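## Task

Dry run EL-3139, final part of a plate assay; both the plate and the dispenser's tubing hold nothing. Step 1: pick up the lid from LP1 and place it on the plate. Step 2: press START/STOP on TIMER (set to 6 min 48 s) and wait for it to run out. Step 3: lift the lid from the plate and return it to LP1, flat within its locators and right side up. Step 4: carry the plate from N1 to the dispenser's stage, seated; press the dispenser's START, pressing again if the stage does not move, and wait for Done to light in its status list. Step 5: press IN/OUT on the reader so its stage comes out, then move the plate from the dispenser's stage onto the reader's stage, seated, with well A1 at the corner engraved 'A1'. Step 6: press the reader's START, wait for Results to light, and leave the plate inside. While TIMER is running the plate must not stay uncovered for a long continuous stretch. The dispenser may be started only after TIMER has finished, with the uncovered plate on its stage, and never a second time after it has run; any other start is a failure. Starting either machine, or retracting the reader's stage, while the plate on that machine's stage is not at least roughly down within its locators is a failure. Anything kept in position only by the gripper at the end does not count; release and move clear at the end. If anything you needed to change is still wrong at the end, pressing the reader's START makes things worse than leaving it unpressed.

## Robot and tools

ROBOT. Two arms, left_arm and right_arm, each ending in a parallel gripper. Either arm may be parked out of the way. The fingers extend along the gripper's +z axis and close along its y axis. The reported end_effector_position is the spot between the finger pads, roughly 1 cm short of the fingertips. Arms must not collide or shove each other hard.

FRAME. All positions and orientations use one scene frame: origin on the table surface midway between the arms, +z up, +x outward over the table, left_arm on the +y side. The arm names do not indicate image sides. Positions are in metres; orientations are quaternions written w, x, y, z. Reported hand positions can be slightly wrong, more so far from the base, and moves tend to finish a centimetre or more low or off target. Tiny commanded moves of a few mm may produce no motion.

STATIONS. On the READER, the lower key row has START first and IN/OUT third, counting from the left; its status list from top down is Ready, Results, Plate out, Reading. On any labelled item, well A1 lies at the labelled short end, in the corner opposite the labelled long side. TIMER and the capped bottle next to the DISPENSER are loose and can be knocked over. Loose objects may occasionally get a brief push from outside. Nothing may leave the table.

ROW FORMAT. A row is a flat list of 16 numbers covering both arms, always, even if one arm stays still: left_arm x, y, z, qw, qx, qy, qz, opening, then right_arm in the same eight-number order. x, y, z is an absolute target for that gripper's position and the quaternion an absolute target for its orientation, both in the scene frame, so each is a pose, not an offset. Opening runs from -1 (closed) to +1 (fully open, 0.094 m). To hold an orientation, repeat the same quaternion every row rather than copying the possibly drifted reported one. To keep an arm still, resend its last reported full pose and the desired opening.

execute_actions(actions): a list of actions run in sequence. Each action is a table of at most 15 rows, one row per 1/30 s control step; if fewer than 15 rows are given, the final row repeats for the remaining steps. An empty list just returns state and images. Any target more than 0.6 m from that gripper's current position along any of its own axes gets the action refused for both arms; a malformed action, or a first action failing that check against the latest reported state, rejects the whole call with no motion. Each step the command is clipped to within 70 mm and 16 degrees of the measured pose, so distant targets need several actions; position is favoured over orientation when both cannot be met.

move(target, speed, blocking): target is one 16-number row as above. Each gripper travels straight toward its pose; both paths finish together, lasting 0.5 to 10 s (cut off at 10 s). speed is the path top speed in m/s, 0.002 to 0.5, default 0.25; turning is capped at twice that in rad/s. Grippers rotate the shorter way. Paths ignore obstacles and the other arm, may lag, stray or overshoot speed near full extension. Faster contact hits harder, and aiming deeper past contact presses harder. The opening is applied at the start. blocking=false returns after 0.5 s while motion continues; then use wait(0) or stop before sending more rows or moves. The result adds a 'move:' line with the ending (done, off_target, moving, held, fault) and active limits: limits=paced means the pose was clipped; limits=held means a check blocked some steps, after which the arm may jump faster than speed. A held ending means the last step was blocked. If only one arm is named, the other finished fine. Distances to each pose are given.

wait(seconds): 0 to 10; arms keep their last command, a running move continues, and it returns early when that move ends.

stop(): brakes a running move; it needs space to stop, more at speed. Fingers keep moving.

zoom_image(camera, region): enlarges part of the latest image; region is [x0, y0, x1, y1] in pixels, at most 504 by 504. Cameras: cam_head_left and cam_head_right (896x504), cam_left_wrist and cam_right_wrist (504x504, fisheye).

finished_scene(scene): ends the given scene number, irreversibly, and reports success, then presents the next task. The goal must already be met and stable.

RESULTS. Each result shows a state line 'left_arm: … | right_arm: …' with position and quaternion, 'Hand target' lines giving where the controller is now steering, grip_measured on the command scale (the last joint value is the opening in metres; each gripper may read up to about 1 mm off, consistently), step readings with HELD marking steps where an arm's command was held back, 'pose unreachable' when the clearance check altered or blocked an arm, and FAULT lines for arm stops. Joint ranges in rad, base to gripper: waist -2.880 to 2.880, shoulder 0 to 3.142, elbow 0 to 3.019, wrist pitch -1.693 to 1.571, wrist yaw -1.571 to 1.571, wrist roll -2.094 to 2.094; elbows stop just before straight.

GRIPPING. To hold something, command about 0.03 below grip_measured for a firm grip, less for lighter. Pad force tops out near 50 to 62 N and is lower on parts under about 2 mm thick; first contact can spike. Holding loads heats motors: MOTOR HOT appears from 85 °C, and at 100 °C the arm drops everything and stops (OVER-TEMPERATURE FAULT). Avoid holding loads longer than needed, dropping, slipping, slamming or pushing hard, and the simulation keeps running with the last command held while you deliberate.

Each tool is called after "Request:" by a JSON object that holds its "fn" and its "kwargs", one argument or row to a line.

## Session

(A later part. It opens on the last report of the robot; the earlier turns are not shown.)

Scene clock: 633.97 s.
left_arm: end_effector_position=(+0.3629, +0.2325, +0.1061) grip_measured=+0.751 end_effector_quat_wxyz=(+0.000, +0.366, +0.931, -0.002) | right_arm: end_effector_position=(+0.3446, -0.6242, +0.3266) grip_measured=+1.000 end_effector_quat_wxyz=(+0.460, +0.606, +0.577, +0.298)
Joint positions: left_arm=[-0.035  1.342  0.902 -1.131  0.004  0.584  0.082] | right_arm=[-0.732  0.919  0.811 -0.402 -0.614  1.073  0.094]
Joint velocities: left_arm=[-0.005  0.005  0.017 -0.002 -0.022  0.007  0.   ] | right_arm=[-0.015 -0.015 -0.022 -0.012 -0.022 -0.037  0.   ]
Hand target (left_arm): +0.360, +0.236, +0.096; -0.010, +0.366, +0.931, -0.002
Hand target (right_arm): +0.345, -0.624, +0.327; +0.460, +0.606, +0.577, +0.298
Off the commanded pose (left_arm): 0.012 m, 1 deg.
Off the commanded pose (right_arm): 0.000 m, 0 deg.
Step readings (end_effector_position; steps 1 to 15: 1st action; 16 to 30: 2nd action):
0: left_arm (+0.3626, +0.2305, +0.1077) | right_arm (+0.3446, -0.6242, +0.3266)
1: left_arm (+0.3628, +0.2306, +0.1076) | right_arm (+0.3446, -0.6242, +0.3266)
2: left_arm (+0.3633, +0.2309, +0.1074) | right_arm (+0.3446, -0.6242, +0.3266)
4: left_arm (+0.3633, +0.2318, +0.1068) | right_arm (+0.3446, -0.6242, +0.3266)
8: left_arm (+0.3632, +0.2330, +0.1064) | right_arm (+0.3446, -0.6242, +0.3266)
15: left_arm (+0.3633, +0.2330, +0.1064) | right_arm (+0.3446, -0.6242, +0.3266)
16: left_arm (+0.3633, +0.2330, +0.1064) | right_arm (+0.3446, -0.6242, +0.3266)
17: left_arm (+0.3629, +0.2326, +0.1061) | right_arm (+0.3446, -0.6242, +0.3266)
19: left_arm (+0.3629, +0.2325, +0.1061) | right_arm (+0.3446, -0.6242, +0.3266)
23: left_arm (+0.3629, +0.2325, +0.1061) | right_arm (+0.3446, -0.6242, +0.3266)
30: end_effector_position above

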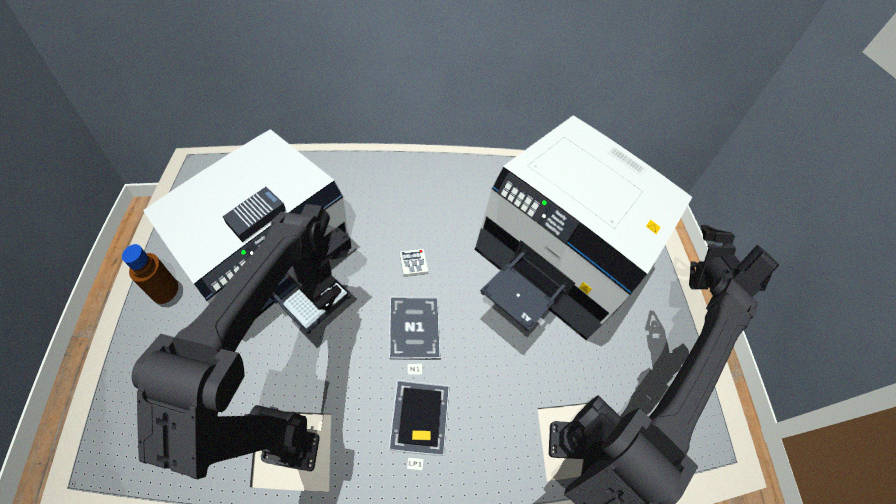

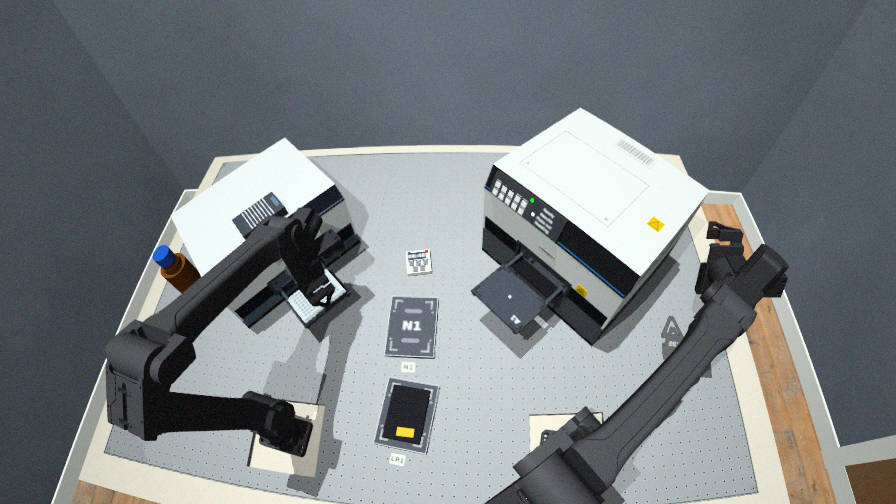

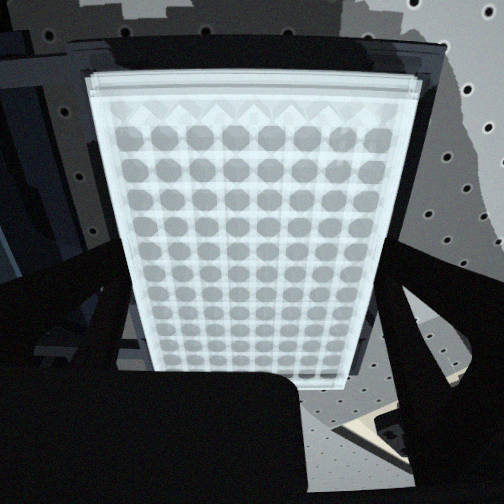

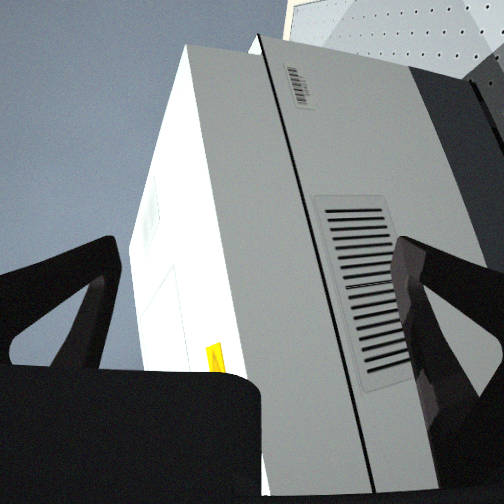

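Request:
{"fn": "execute_actions", "kwargs": {
  "actions": [
    [[0.364,0.232,0.143,0.035,0.366,0.930,0.008,0.71,0.3446,-0.6242,0.3266,0.460,0.606,0.577,0.298,1]]
  ]
}}

Request:
{"fn": "move", "kwargs": {
  "target": [0.31,0.17,0.22,0,0.3,0.954,0,0.71,0.3446,-0.6242,0.3266,0.460,0.606,0.577,0.298,1],
  "speed": 0.15
}}

Request:
{"fn": "move", "kwargs": {
  "target": [0.31,-0.17,0.235,0,-0.383,0.924,0,0.71,0.3446,-0.6242,0.3266,0.460,0.606,0.577,0.298,1]
}}

Scene clock: 638.23 s.
left_arm: end_effector_position=(+0.3565, +0.2336, +0.1370) grip_measured=+0.751 end_effector_quat_wxyz=(+0.033, +0.366, +0.930, +0.005) | right_arm: end_effector_position=(+0.3446, -0.6242, +0.3266) grip_measured=+1.000 end_effector_quat_wxyz=(+0.460, +0.606, +0.577, +0.298)
Joint positions: left_arm=[-0.035  1.246  0.902 -1.161  0.003  0.584  0.082] | right_arm=[-0.732  0.919  0.811 -0.402 -0.614  1.073  0.094]
Joint velocities: left_arm=[-0.005 -0.005 -0.002 -0.002 -0.037 -0.037  0.   ] | right_arm=[ 0.015 -0.015 -0.017  0.002 -0.066 -0.081  0.   ]
Hand target (left_arm): +0.364, +0.232, +0.143; +0.035, +0.366, +0.930, +0.008
Hand target (right_arm): +0.345, -0.624, +0.327; +0.460, +0.606, +0.577, +0.298
Off the commanded pose (left_arm): 0.010 m, 0 deg.
Off the commanded pose (right_arm): 0.000 m, 0 deg.
Step readings (end_effector_position):
0: left_arm (+0.3629, +0.2325, +0.1061) | right_arm (+0.3446, -0.6242, +0.3266)
1: left_arm (+0.3623, +0.2326, +0.1077) | right_arm (+0.3446, -0.6242, +0.3266)
2: left_arm (+0.3620, +0.2327, +0.1107) | right_arm (+0.3446, -0.6242, +0.3266)
4: left_arm (+0.3596, +0.2331, +0.1205) | right_arm (+0.3446, -0.6242, +0.3266)
8: left_arm (+0.3569, +0.2336, +0.1358) | right_arm (+0.3446, -0.6242, +0.3266)
15: end_effector_position above

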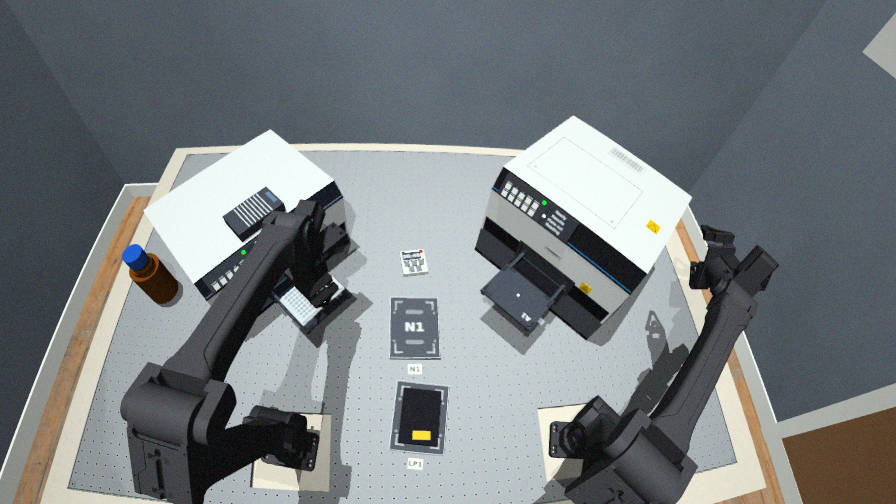

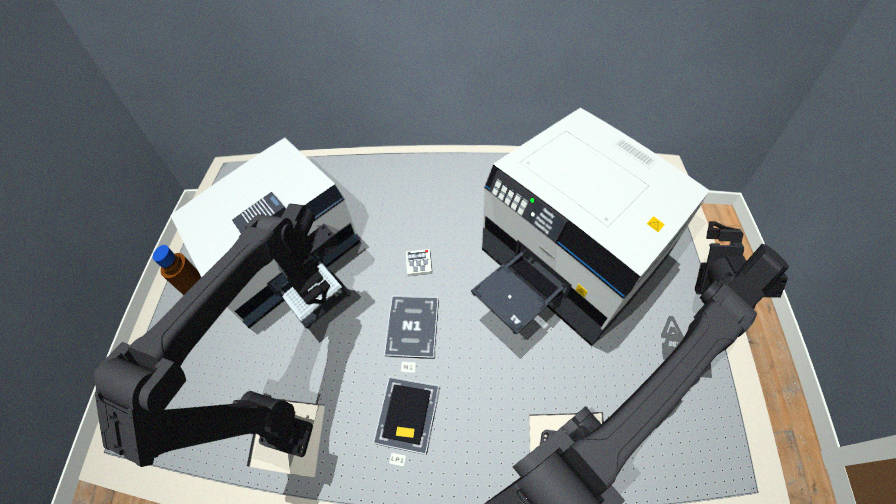

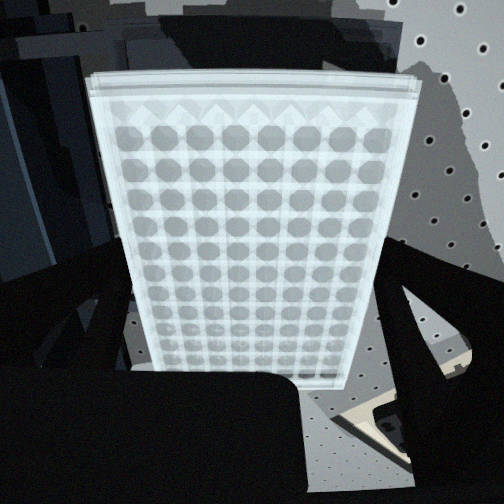

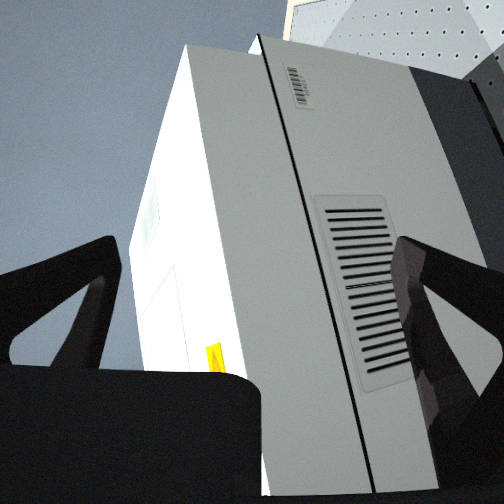

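Scene clock: 639.53 s.
left_arm: end_effector_position=(+0.2947, +0.1771, +0.1974) grip_measured=+0.751 end_effector_quat_wxyz=(-0.027, +0.305, +0.952, +0.001) | right_arm: end_effector_position=(+0.3446, -0.6242, +0.3266) grip_measured=+1.000 end_effector_quat_wxyz=(+0.460, +0.606, +0.577, +0.298)
Joint positions: left_arm=[-0.259  1.162  0.999 -1.461  0.003  0.23   0.082] | right_arm=[-0.732  0.919  0.811 -0.402 -0.614  1.073  0.094]
Joint velocities: left_arm=[ 0.024  0.015 -0.017 -0.002  0.007 -0.051 -0.   ] | right_arm=[-0.005 -0.005 -0.002 -0.007  0.022 -0.007  0.   ]
Hand target (left_arm): +0.307, +0.170, +0.220; -0.002, +0.300, +0.954, -0.001
Hand target (right_arm): +0.345, -0.624, +0.327; +0.460, +0.606, +0.577, +0.298
Off the commanded pose (left_arm): 0.028 m, 3 deg.
Off the commanded pose (right_arm): 0.000 m, 0 deg.
move: off_target (left_arm)

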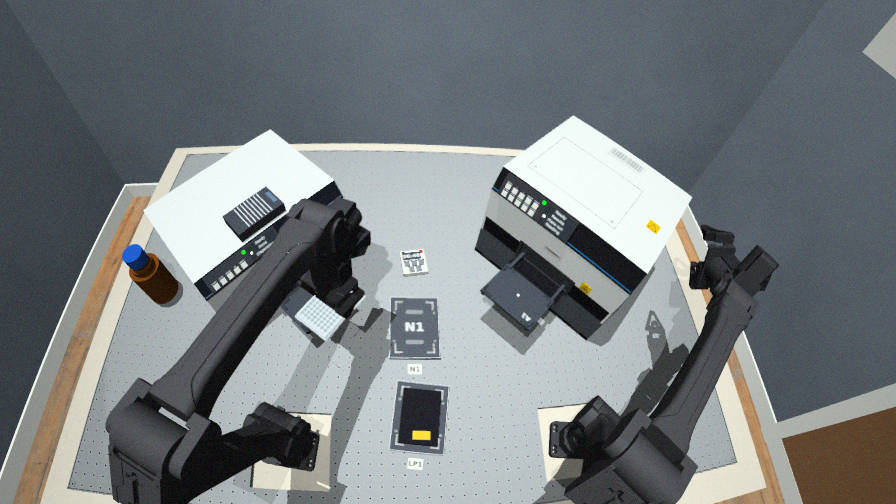

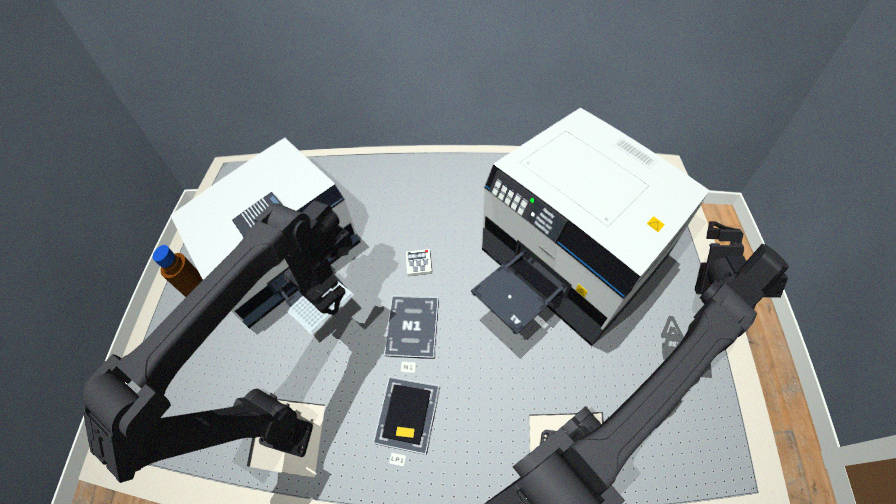

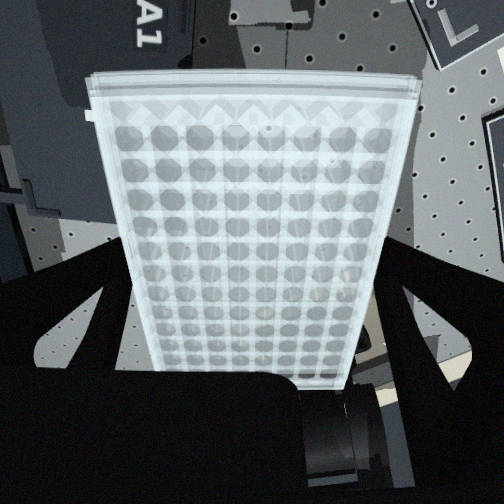

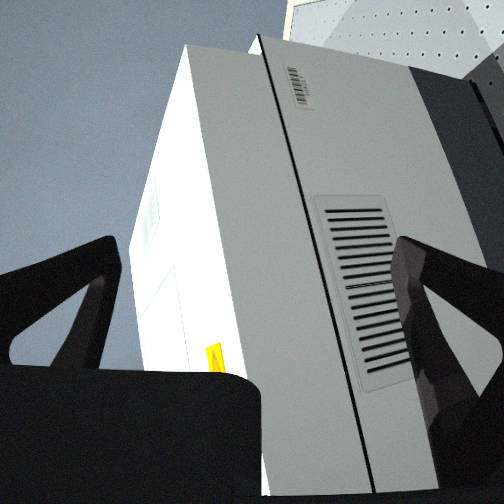

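Scene clock: 642.97 s.
left_arm: end_effector_position=(+0.2974, -0.1541, +0.2207) grip_measured=+0.751 end_effector_quat_wxyz=(-0.009, -0.378, +0.926, +0.019) | right_arm: end_effector_position=(+0.3446, -0.6242, +0.3266) grip_measured=+1.000 end_effector_quat_wxyz=(+0.460, +0.606, +0.577, +0.298)
Joint positions: left_arm=[-0.878  1.742  1.674 -1.543  0.012 -1.783  0.082] | right_arm=[-0.732  0.919  0.811 -0.402 -0.614  1.073  0.094]
Joint velocities: left_arm=[-0.005 -0.015 -0.002  0.007  0.051  0.007 -0.001] | right_arm=[ 0.005 -0.005 -0.012 -0.002 -0.095 -0.051  0.   ]
Hand target (left_arm): +0.305, -0.169, +0.235; -0.004, -0.382, +0.924, +0.002
Hand target (right_arm): +0.345, -0.624, +0.327; +0.460, +0.606, +0.577, +0.298
Off the commanded pose (left_arm): 0.025 m, 2 deg.
Off the commanded pose (right_arm): 0.000 m, 0 deg.
move: off_target (left_arm)

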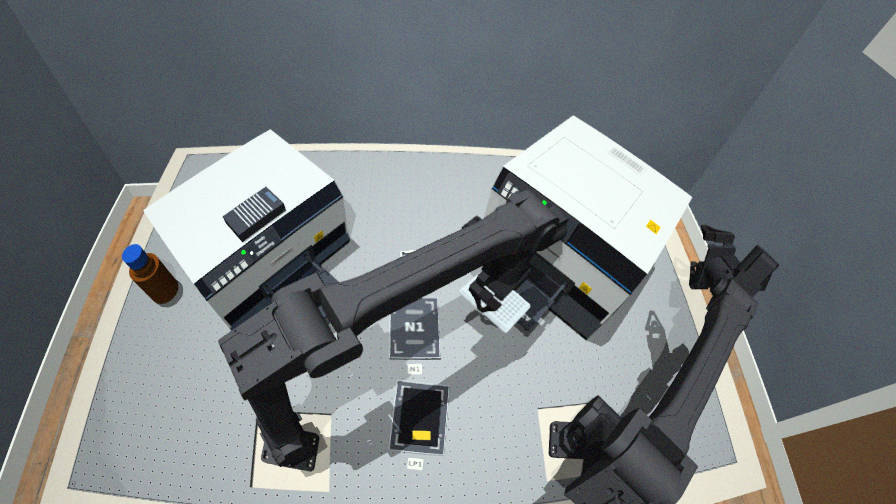

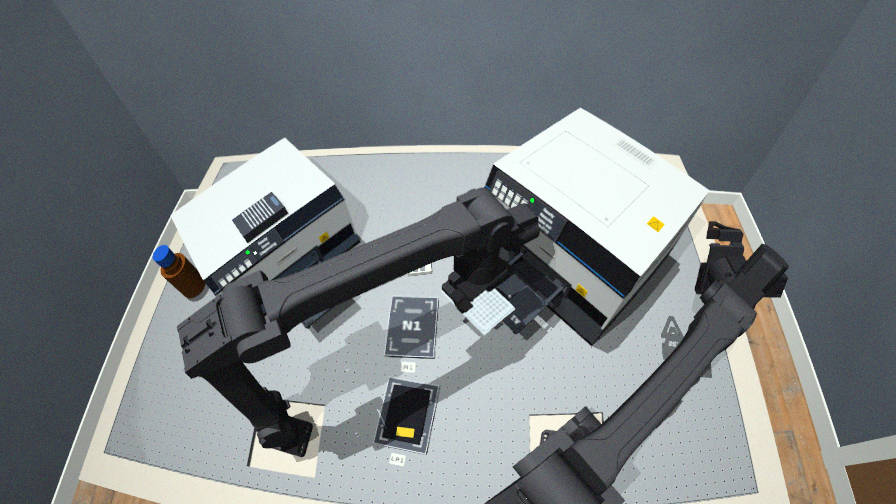

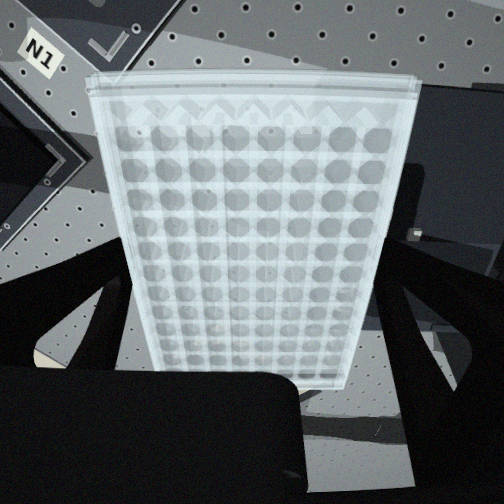

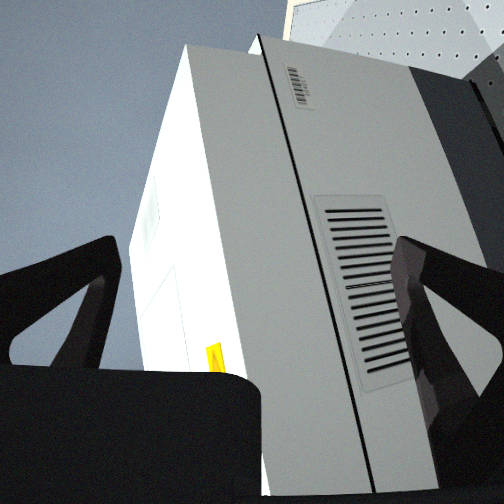

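Request:
{"fn": "move", "kwargs": {
  "target": [0.348,-0.235,0.215,0.009,-0.383,0.924,-0.019,0.71,0.3446,-0.6242,0.3266,0.460,0.606,0.577,0.298,1],
  "speed": 0.12
}}

Scene clock: 645.47 s.
left_arm: end_effector_position=(+0.3403, -0.2165, +0.2041) grip_measured=+0.751 end_effector_quat_wxyz=(+0.003, -0.380, +0.925, +0.001) | right_arm: end_effector_position=(+0.3446, -0.6242, +0.3266) grip_measured=+1.000 end_effector_quat_wxyz=(+0.460, +0.606, +0.577, +0.298)
Joint positions: left_arm=[-0.878  1.929  1.899 -1.541 -0.006 -1.788  0.082] | right_arm=[-0.732  0.919  0.811 -0.402 -0.614  1.073  0.094]
Joint velocities: left_arm=[ 0.015 -0.005 -0.002  0.007  0.037 -0.037 -0.001] | right_arm=[ 0.005 -0.015  0.007  0.027  0.022 -0.037  0.   ]
Hand target (left_arm): +0.347, -0.234, +0.215; +0.008, -0.382, +0.924, -0.020
Hand target (right_arm): +0.345, -0.624, +0.327; +0.460, +0.606, +0.577, +0.298
Off the commanded pose (left_arm): 0.023 m, 2 deg.
Off the commanded pose (right_arm): 0.000 m, 0 deg.
move: off_target (left_arm)

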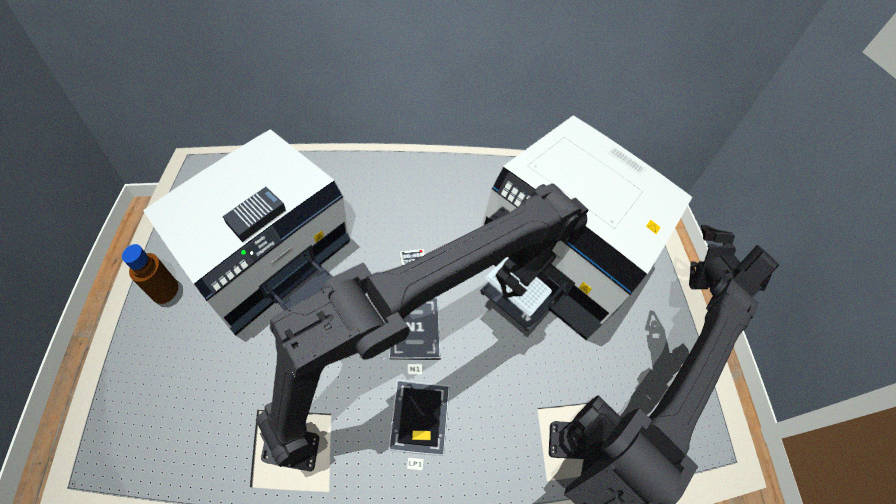

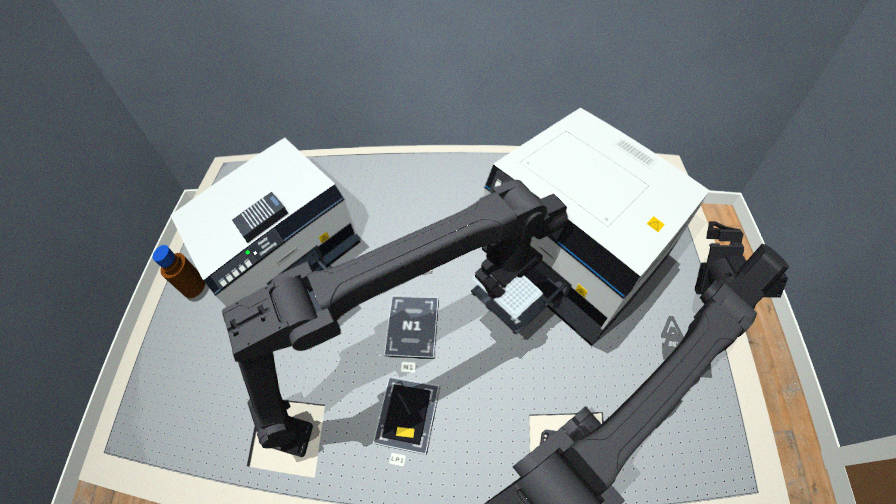

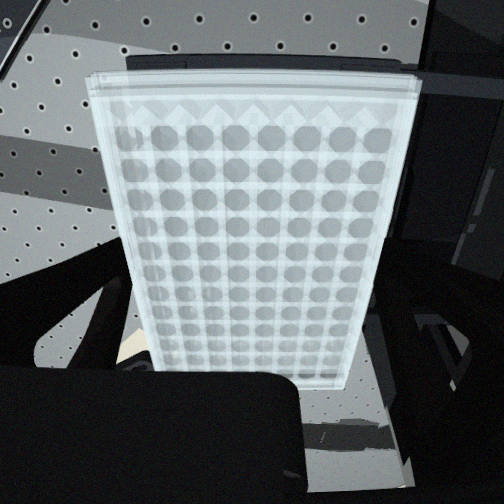

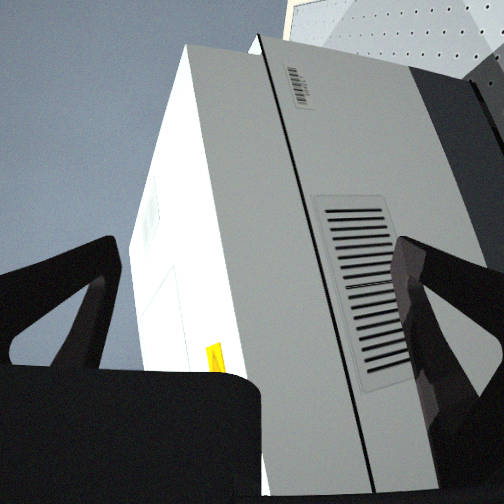

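Request:
{"fn": "move", "kwargs": {
  "target": [0.329,-0.229,0.172,0.0,-0.375,0.927,0.0,0.71,0.3446,-0.6242,0.3266,0.460,0.606,0.577,0.298,1],
  "speed": 0.08
}}

Scene clock: 648.53 s.
left_arm: end_effector_position=(+0.3323, -0.2263, +0.1882) grip_measured=+0.751 end_effector_quat_wxyz=(+0.004, -0.372, +0.928, -0.010) | right_arm: end_effector_position=(+0.3446, -0.6242, +0.3266) grip_measured=+1.000 end_effector_quat_wxyz=(+0.460, +0.606, +0.577, +0.298)
Joint positions: left_arm=[-0.898  1.929  1.858 -1.479 -0.004 -1.79   0.082] | right_arm=[-0.732  0.919  0.811 -0.402 -0.614  1.073  0.094]
Joint velocities: left_arm=[-0.015  0.015  0.012 -0.002 -0.007 -0.022 -0.   ] | right_arm=[ 0.005  0.005 -0.007  0.002 -0.095 -0.051  0.   ]
Hand target (left_arm): +0.329, -0.229, +0.172; +0.000, -0.375, +0.927, +0.000
Hand target (right_arm): +0.345, -0.624, +0.327; +0.460, +0.606, +0.577, +0.298
Off the commanded pose (left_arm): 0.017 m, 1 deg.
Off the commanded pose (right_arm): 0.000 m, 0 deg.
move: off_target (left_arm)

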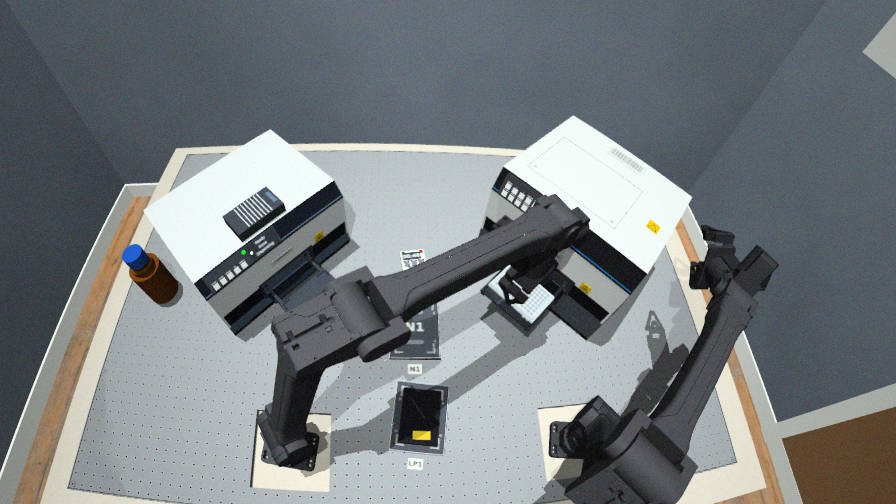

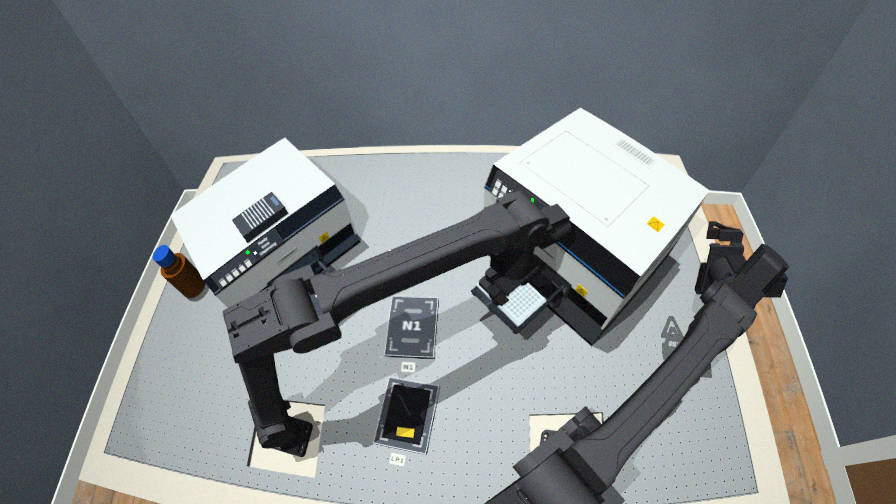

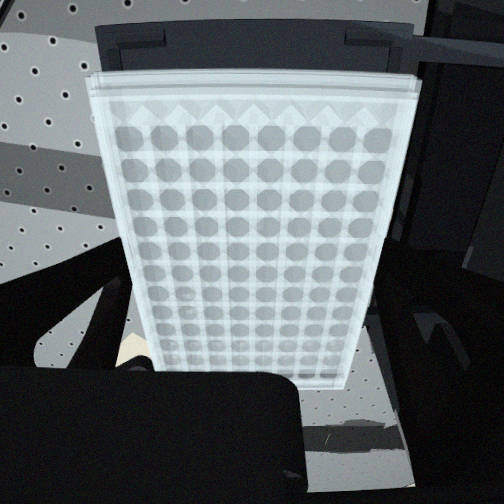

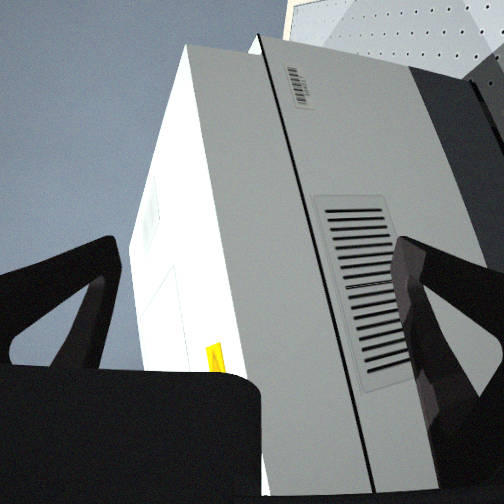

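Request:
{"fn": "execute_actions", "kwargs": {
  "actions": [
    [[0.330,-0.229,0.158,-0.004,-0.381,0.9245,0.009,0.71,0.3446,-0.6242,0.3266,0.460,0.606,0.577,0.298,1]]
  ]
}}

Request:
{"fn": "zoom_image", "kwargs": {
  "camera": "cam_left_wrist",
  "region": [40,0,470,130]
}}

Scene clock: 650.53 s.
left_arm: end_effector_position=(+0.3321, -0.2275, +0.1769) grip_measured=+0.751 end_effector_quat_wxyz=(+0.000, -0.376, +0.926, -0.003) | right_arm: end_effector_position=(+0.3446, -0.6242, +0.3266) grip_measured=+1.000 end_effector_quat_wxyz=(+0.460, +0.606, +0.577, +0.298)
Joint positions: left_arm=[-0.898  1.944  1.851 -1.471  0.    -1.8    0.082] | right_arm=[-0.732  0.919  0.811 -0.402 -0.614  1.073  0.094]
Joint velocities: left_arm=[-0.005 -0.005 -0.012  0.007  0.051  0.007  0.001] | right_arm=[ 0.005  0.005 -0.007 -0.002 -0.081 -0.022  0.   ]
Hand target (left_arm): +0.330, -0.229, +0.158; -0.004, -0.381, +0.924, +0.009
Hand target (right_arm): +0.345, -0.624, +0.327; +0.460, +0.606, +0.577, +0.298
Off the commanded pose (left_arm): 0.019 m, 2 deg.
Off the commanded pose (right_arm): 0.000 m, 0 deg.
Step readings (end_effector_position):
0: left_arm (+0.3323, -0.2263, +0.1882) | right_arm (+0.3446, -0.6242, +0.3266)
1: left_arm (+0.3320, -0.2265, +0.1876) | right_arm (+0.3446, -0.6242, +0.3266)
2: left_arm (+0.3320, -0.2270, +0.1873) | right_arm (+0.3446, -0.6242, +0.3266)
4: left_arm (+0.3320, -0.2273, +0.1852) | right_arm (+0.3446, -0.6242, +0.3266)
8: left_arm (+0.3320, -0.2273, +0.1799) | right_arm (+0.3446, -0.6242, +0.3266)
15: end_effector_position above

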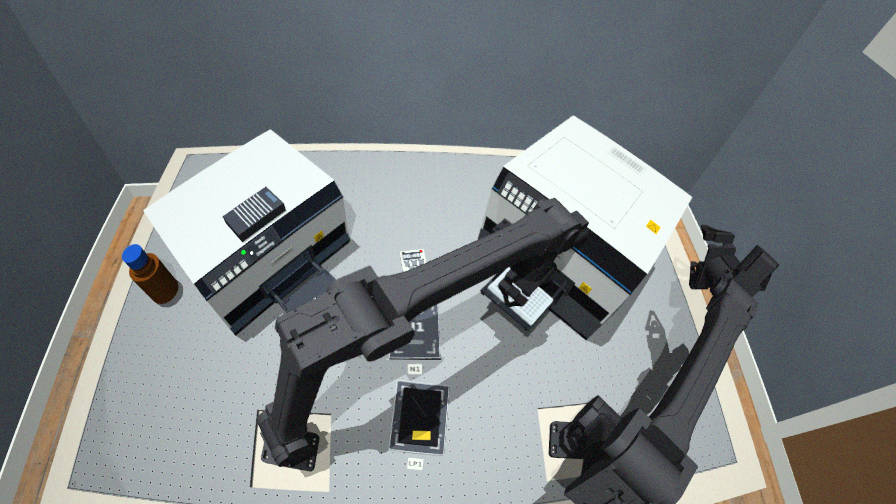

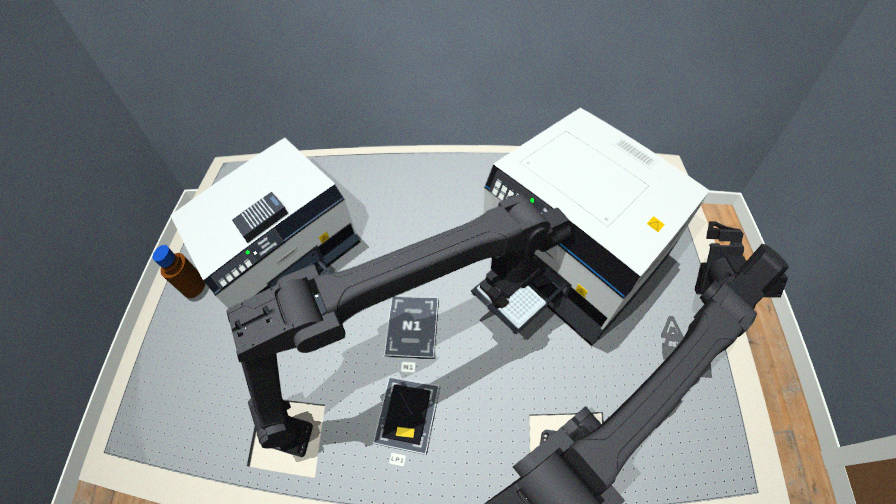

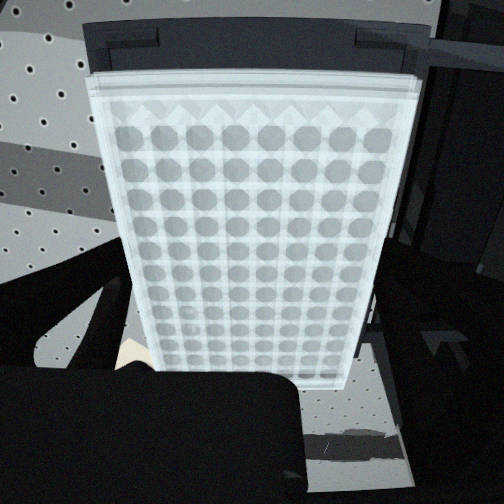

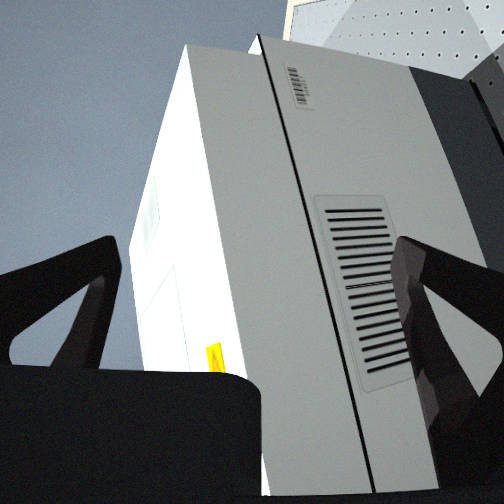

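Region (40, 0, 470, 130) of cam_left_wrist's 504x504 image, scaled by 1.172, with more detail than that image has; it fills the top 152 rows of this view, and the rest is white.

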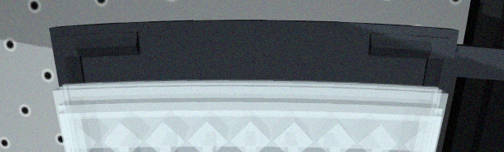

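Request:
{"fn": "execute_actions", "kwargs": {
  "actions": [
    [[0.339,-0.2237,0.157,-0.004,-0.381,0.9245,0.009,0.71,0.3446,-0.6242,0.3266,0.460,0.606,0.577,0.298,1]]
  ]
}}

Scene clock: 653.83 s.
left_arm: end_effector_position=(+0.3350, -0.2265, +0.1769) grip_measured=+0.751 end_effector_quat_wxyz=(+0.001, -0.379, +0.925, -0.004) | right_arm: end_effector_position=(+0.3446, -0.6242, +0.3266) grip_measured=+1.000 end_effector_quat_wxyz=(+0.460, +0.606, +0.577, +0.298)
Joint positions: left_arm=[-0.893  1.944  1.851 -1.469  0.    -1.801  0.082] | right_arm=[-0.732  0.919  0.811 -0.402 -0.614  1.073  0.094]
Joint velocities: left_arm=[ 0.015 -0.005  0.002 -0.002  0.022 -0.022  0.   ] | right_arm=[-0.005 -0.005 -0.002 -0.002 -0.051  0.066  0.   ]
Hand target (left_arm): +0.339, -0.223, +0.157; -0.004, -0.381, +0.924, +0.009
Hand target (right_arm): +0.345, -0.624, +0.327; +0.460, +0.606, +0.577, +0.298
Off the commanded pose (left_arm): 0.020 m, 2 deg.
Off the commanded pose (right_arm): 0.000 m, 0 deg.
Step readings (end_effector_position):
0: left_arm (+0.3321, -0.2275, +0.1769) | right_arm (+0.3446, -0.6242, +0.3266)
1: left_arm (+0.3323, -0.2275, +0.1769) | right_arm (+0.3446, -0.6242, +0.3266)
2: left_arm (+0.3326, -0.2275, +0.1769) | right_arm (+0.3446, -0.6242, +0.3266)
4: left_arm (+0.3332, -0.2275, +0.1769) | right_arm (+0.3446, -0.6242, +0.3266)
8: left_arm (+0.3346, -0.2267, +0.1769) | right_arm (+0.3446, -0.6242, +0.3266)
15: end_effector_position above

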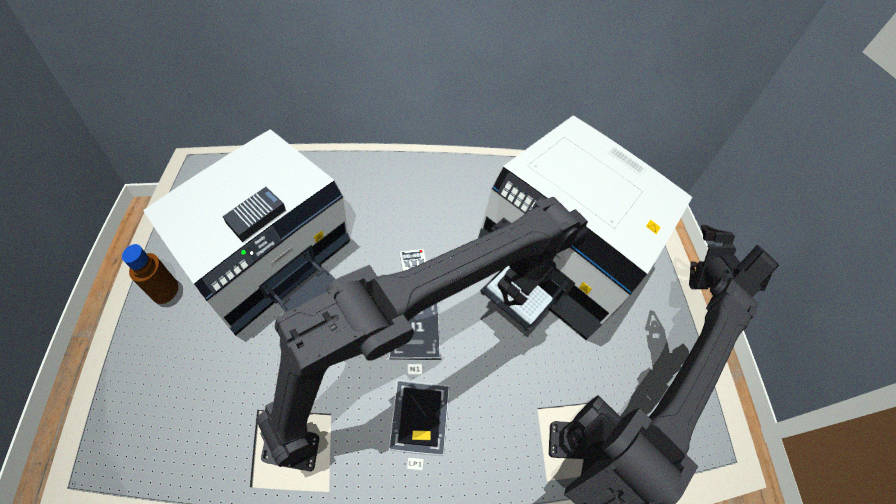

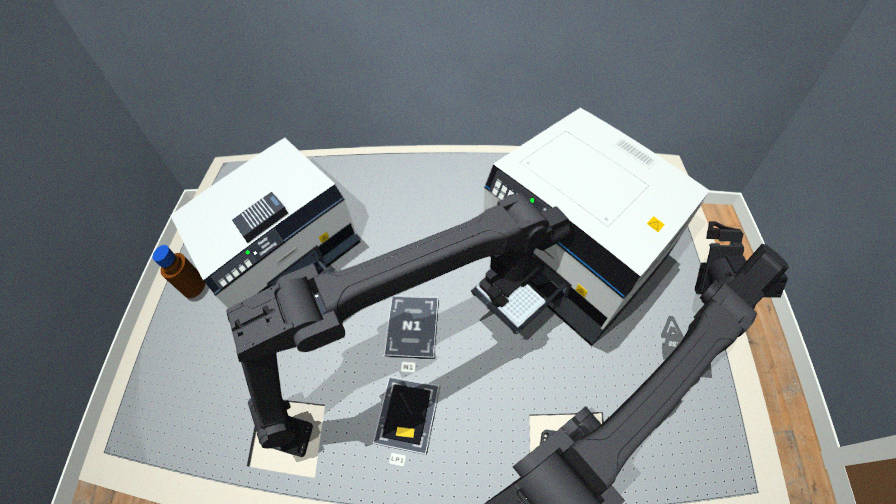

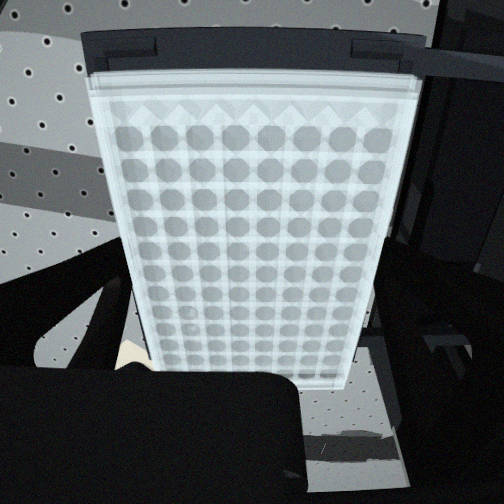

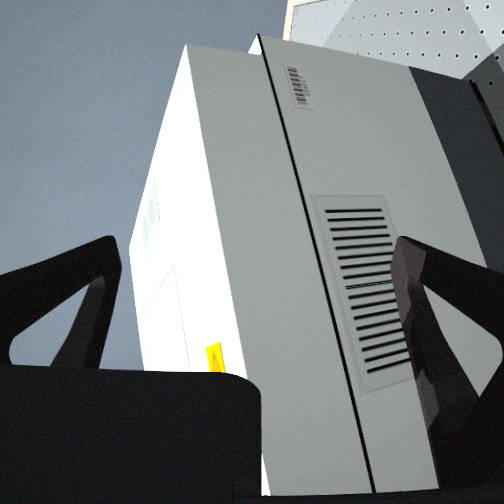

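Request:
{"fn": "execute_actions", "kwargs": {
  "actions": [
    [[0.3375,-0.221,0.151,-0.006,-0.381,0.9245,0.014,0.71,0.3446,-0.6242,0.3266,0.460,0.606,0.577,0.298,1]]
  ]
}}

Scene clock: 655.30 s.
left_arm: end_effector_position=(+0.3332, -0.2237, +0.1699) grip_measured=+0.751 end_effector_quat_wxyz=(-0.002, -0.379, +0.925, +0.002) | right_arm: end_effector_position=(+0.3446, -0.6242, +0.3266) grip_measured=+1.000 end_effector_quat_wxyz=(+0.460, +0.606, +0.577, +0.298)
Joint positions: left_arm=[-0.892  1.946  1.835 -1.464  0.003 -1.801  0.082] | right_arm=[-0.732  0.919  0.811 -0.402 -0.614  1.073  0.094]
Joint velocities: left_arm=[-0.005 -0.015  0.017 -0.012 -0.051 -0.022  0.   ] | right_arm=[-0.005  0.015 -0.012 -0.002  0.051 -0.007  0.   ]
Hand target (left_arm): +0.337, -0.221, +0.151; -0.006, -0.381, +0.924, +0.014
Hand target (right_arm): +0.345, -0.624, +0.327; +0.460, +0.606, +0.577, +0.298
Off the commanded pose (left_arm): 0.020 m, 2 deg.
Off the commanded pose (right_arm): 0.000 m, 0 deg.
Step readings (end_effector_position):
0: left_arm (+0.3350, -0.2265, +0.1769) | right_arm (+0.3446, -0.6242, +0.3266)
1: left_arm (+0.3347, -0.2264, +0.1760) | right_arm (+0.3446, -0.6242, +0.3266)
2: left_arm (+0.3343, -0.2261, +0.1750) | right_arm (+0.3446, -0.6242, +0.3266)
4: left_arm (+0.3336, -0.2249, +0.1723) | right_arm (+0.3446, -0.6242, +0.3266)
8: left_arm (+0.3331, -0.2238, +0.1699) | right_arm (+0.3446, -0.6242, +0.3266)
15: end_effector_position above

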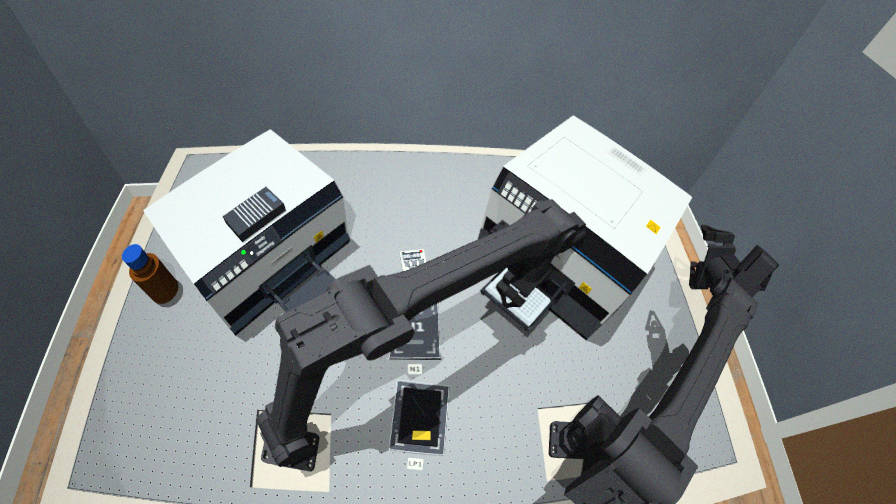

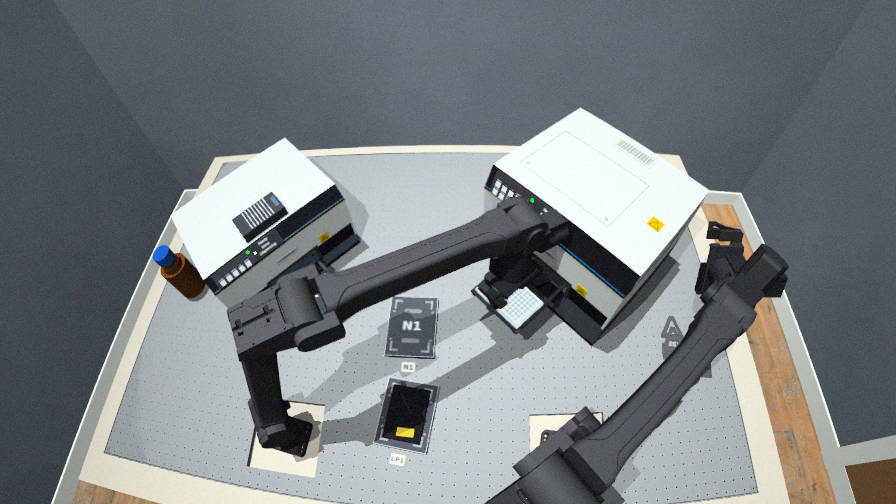

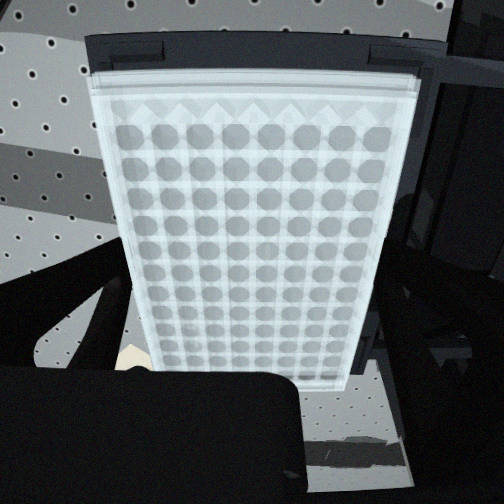

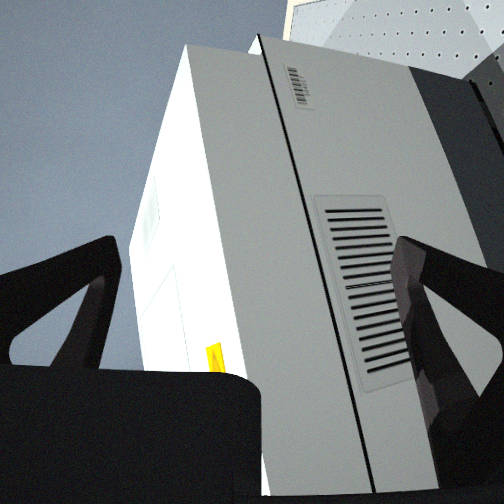

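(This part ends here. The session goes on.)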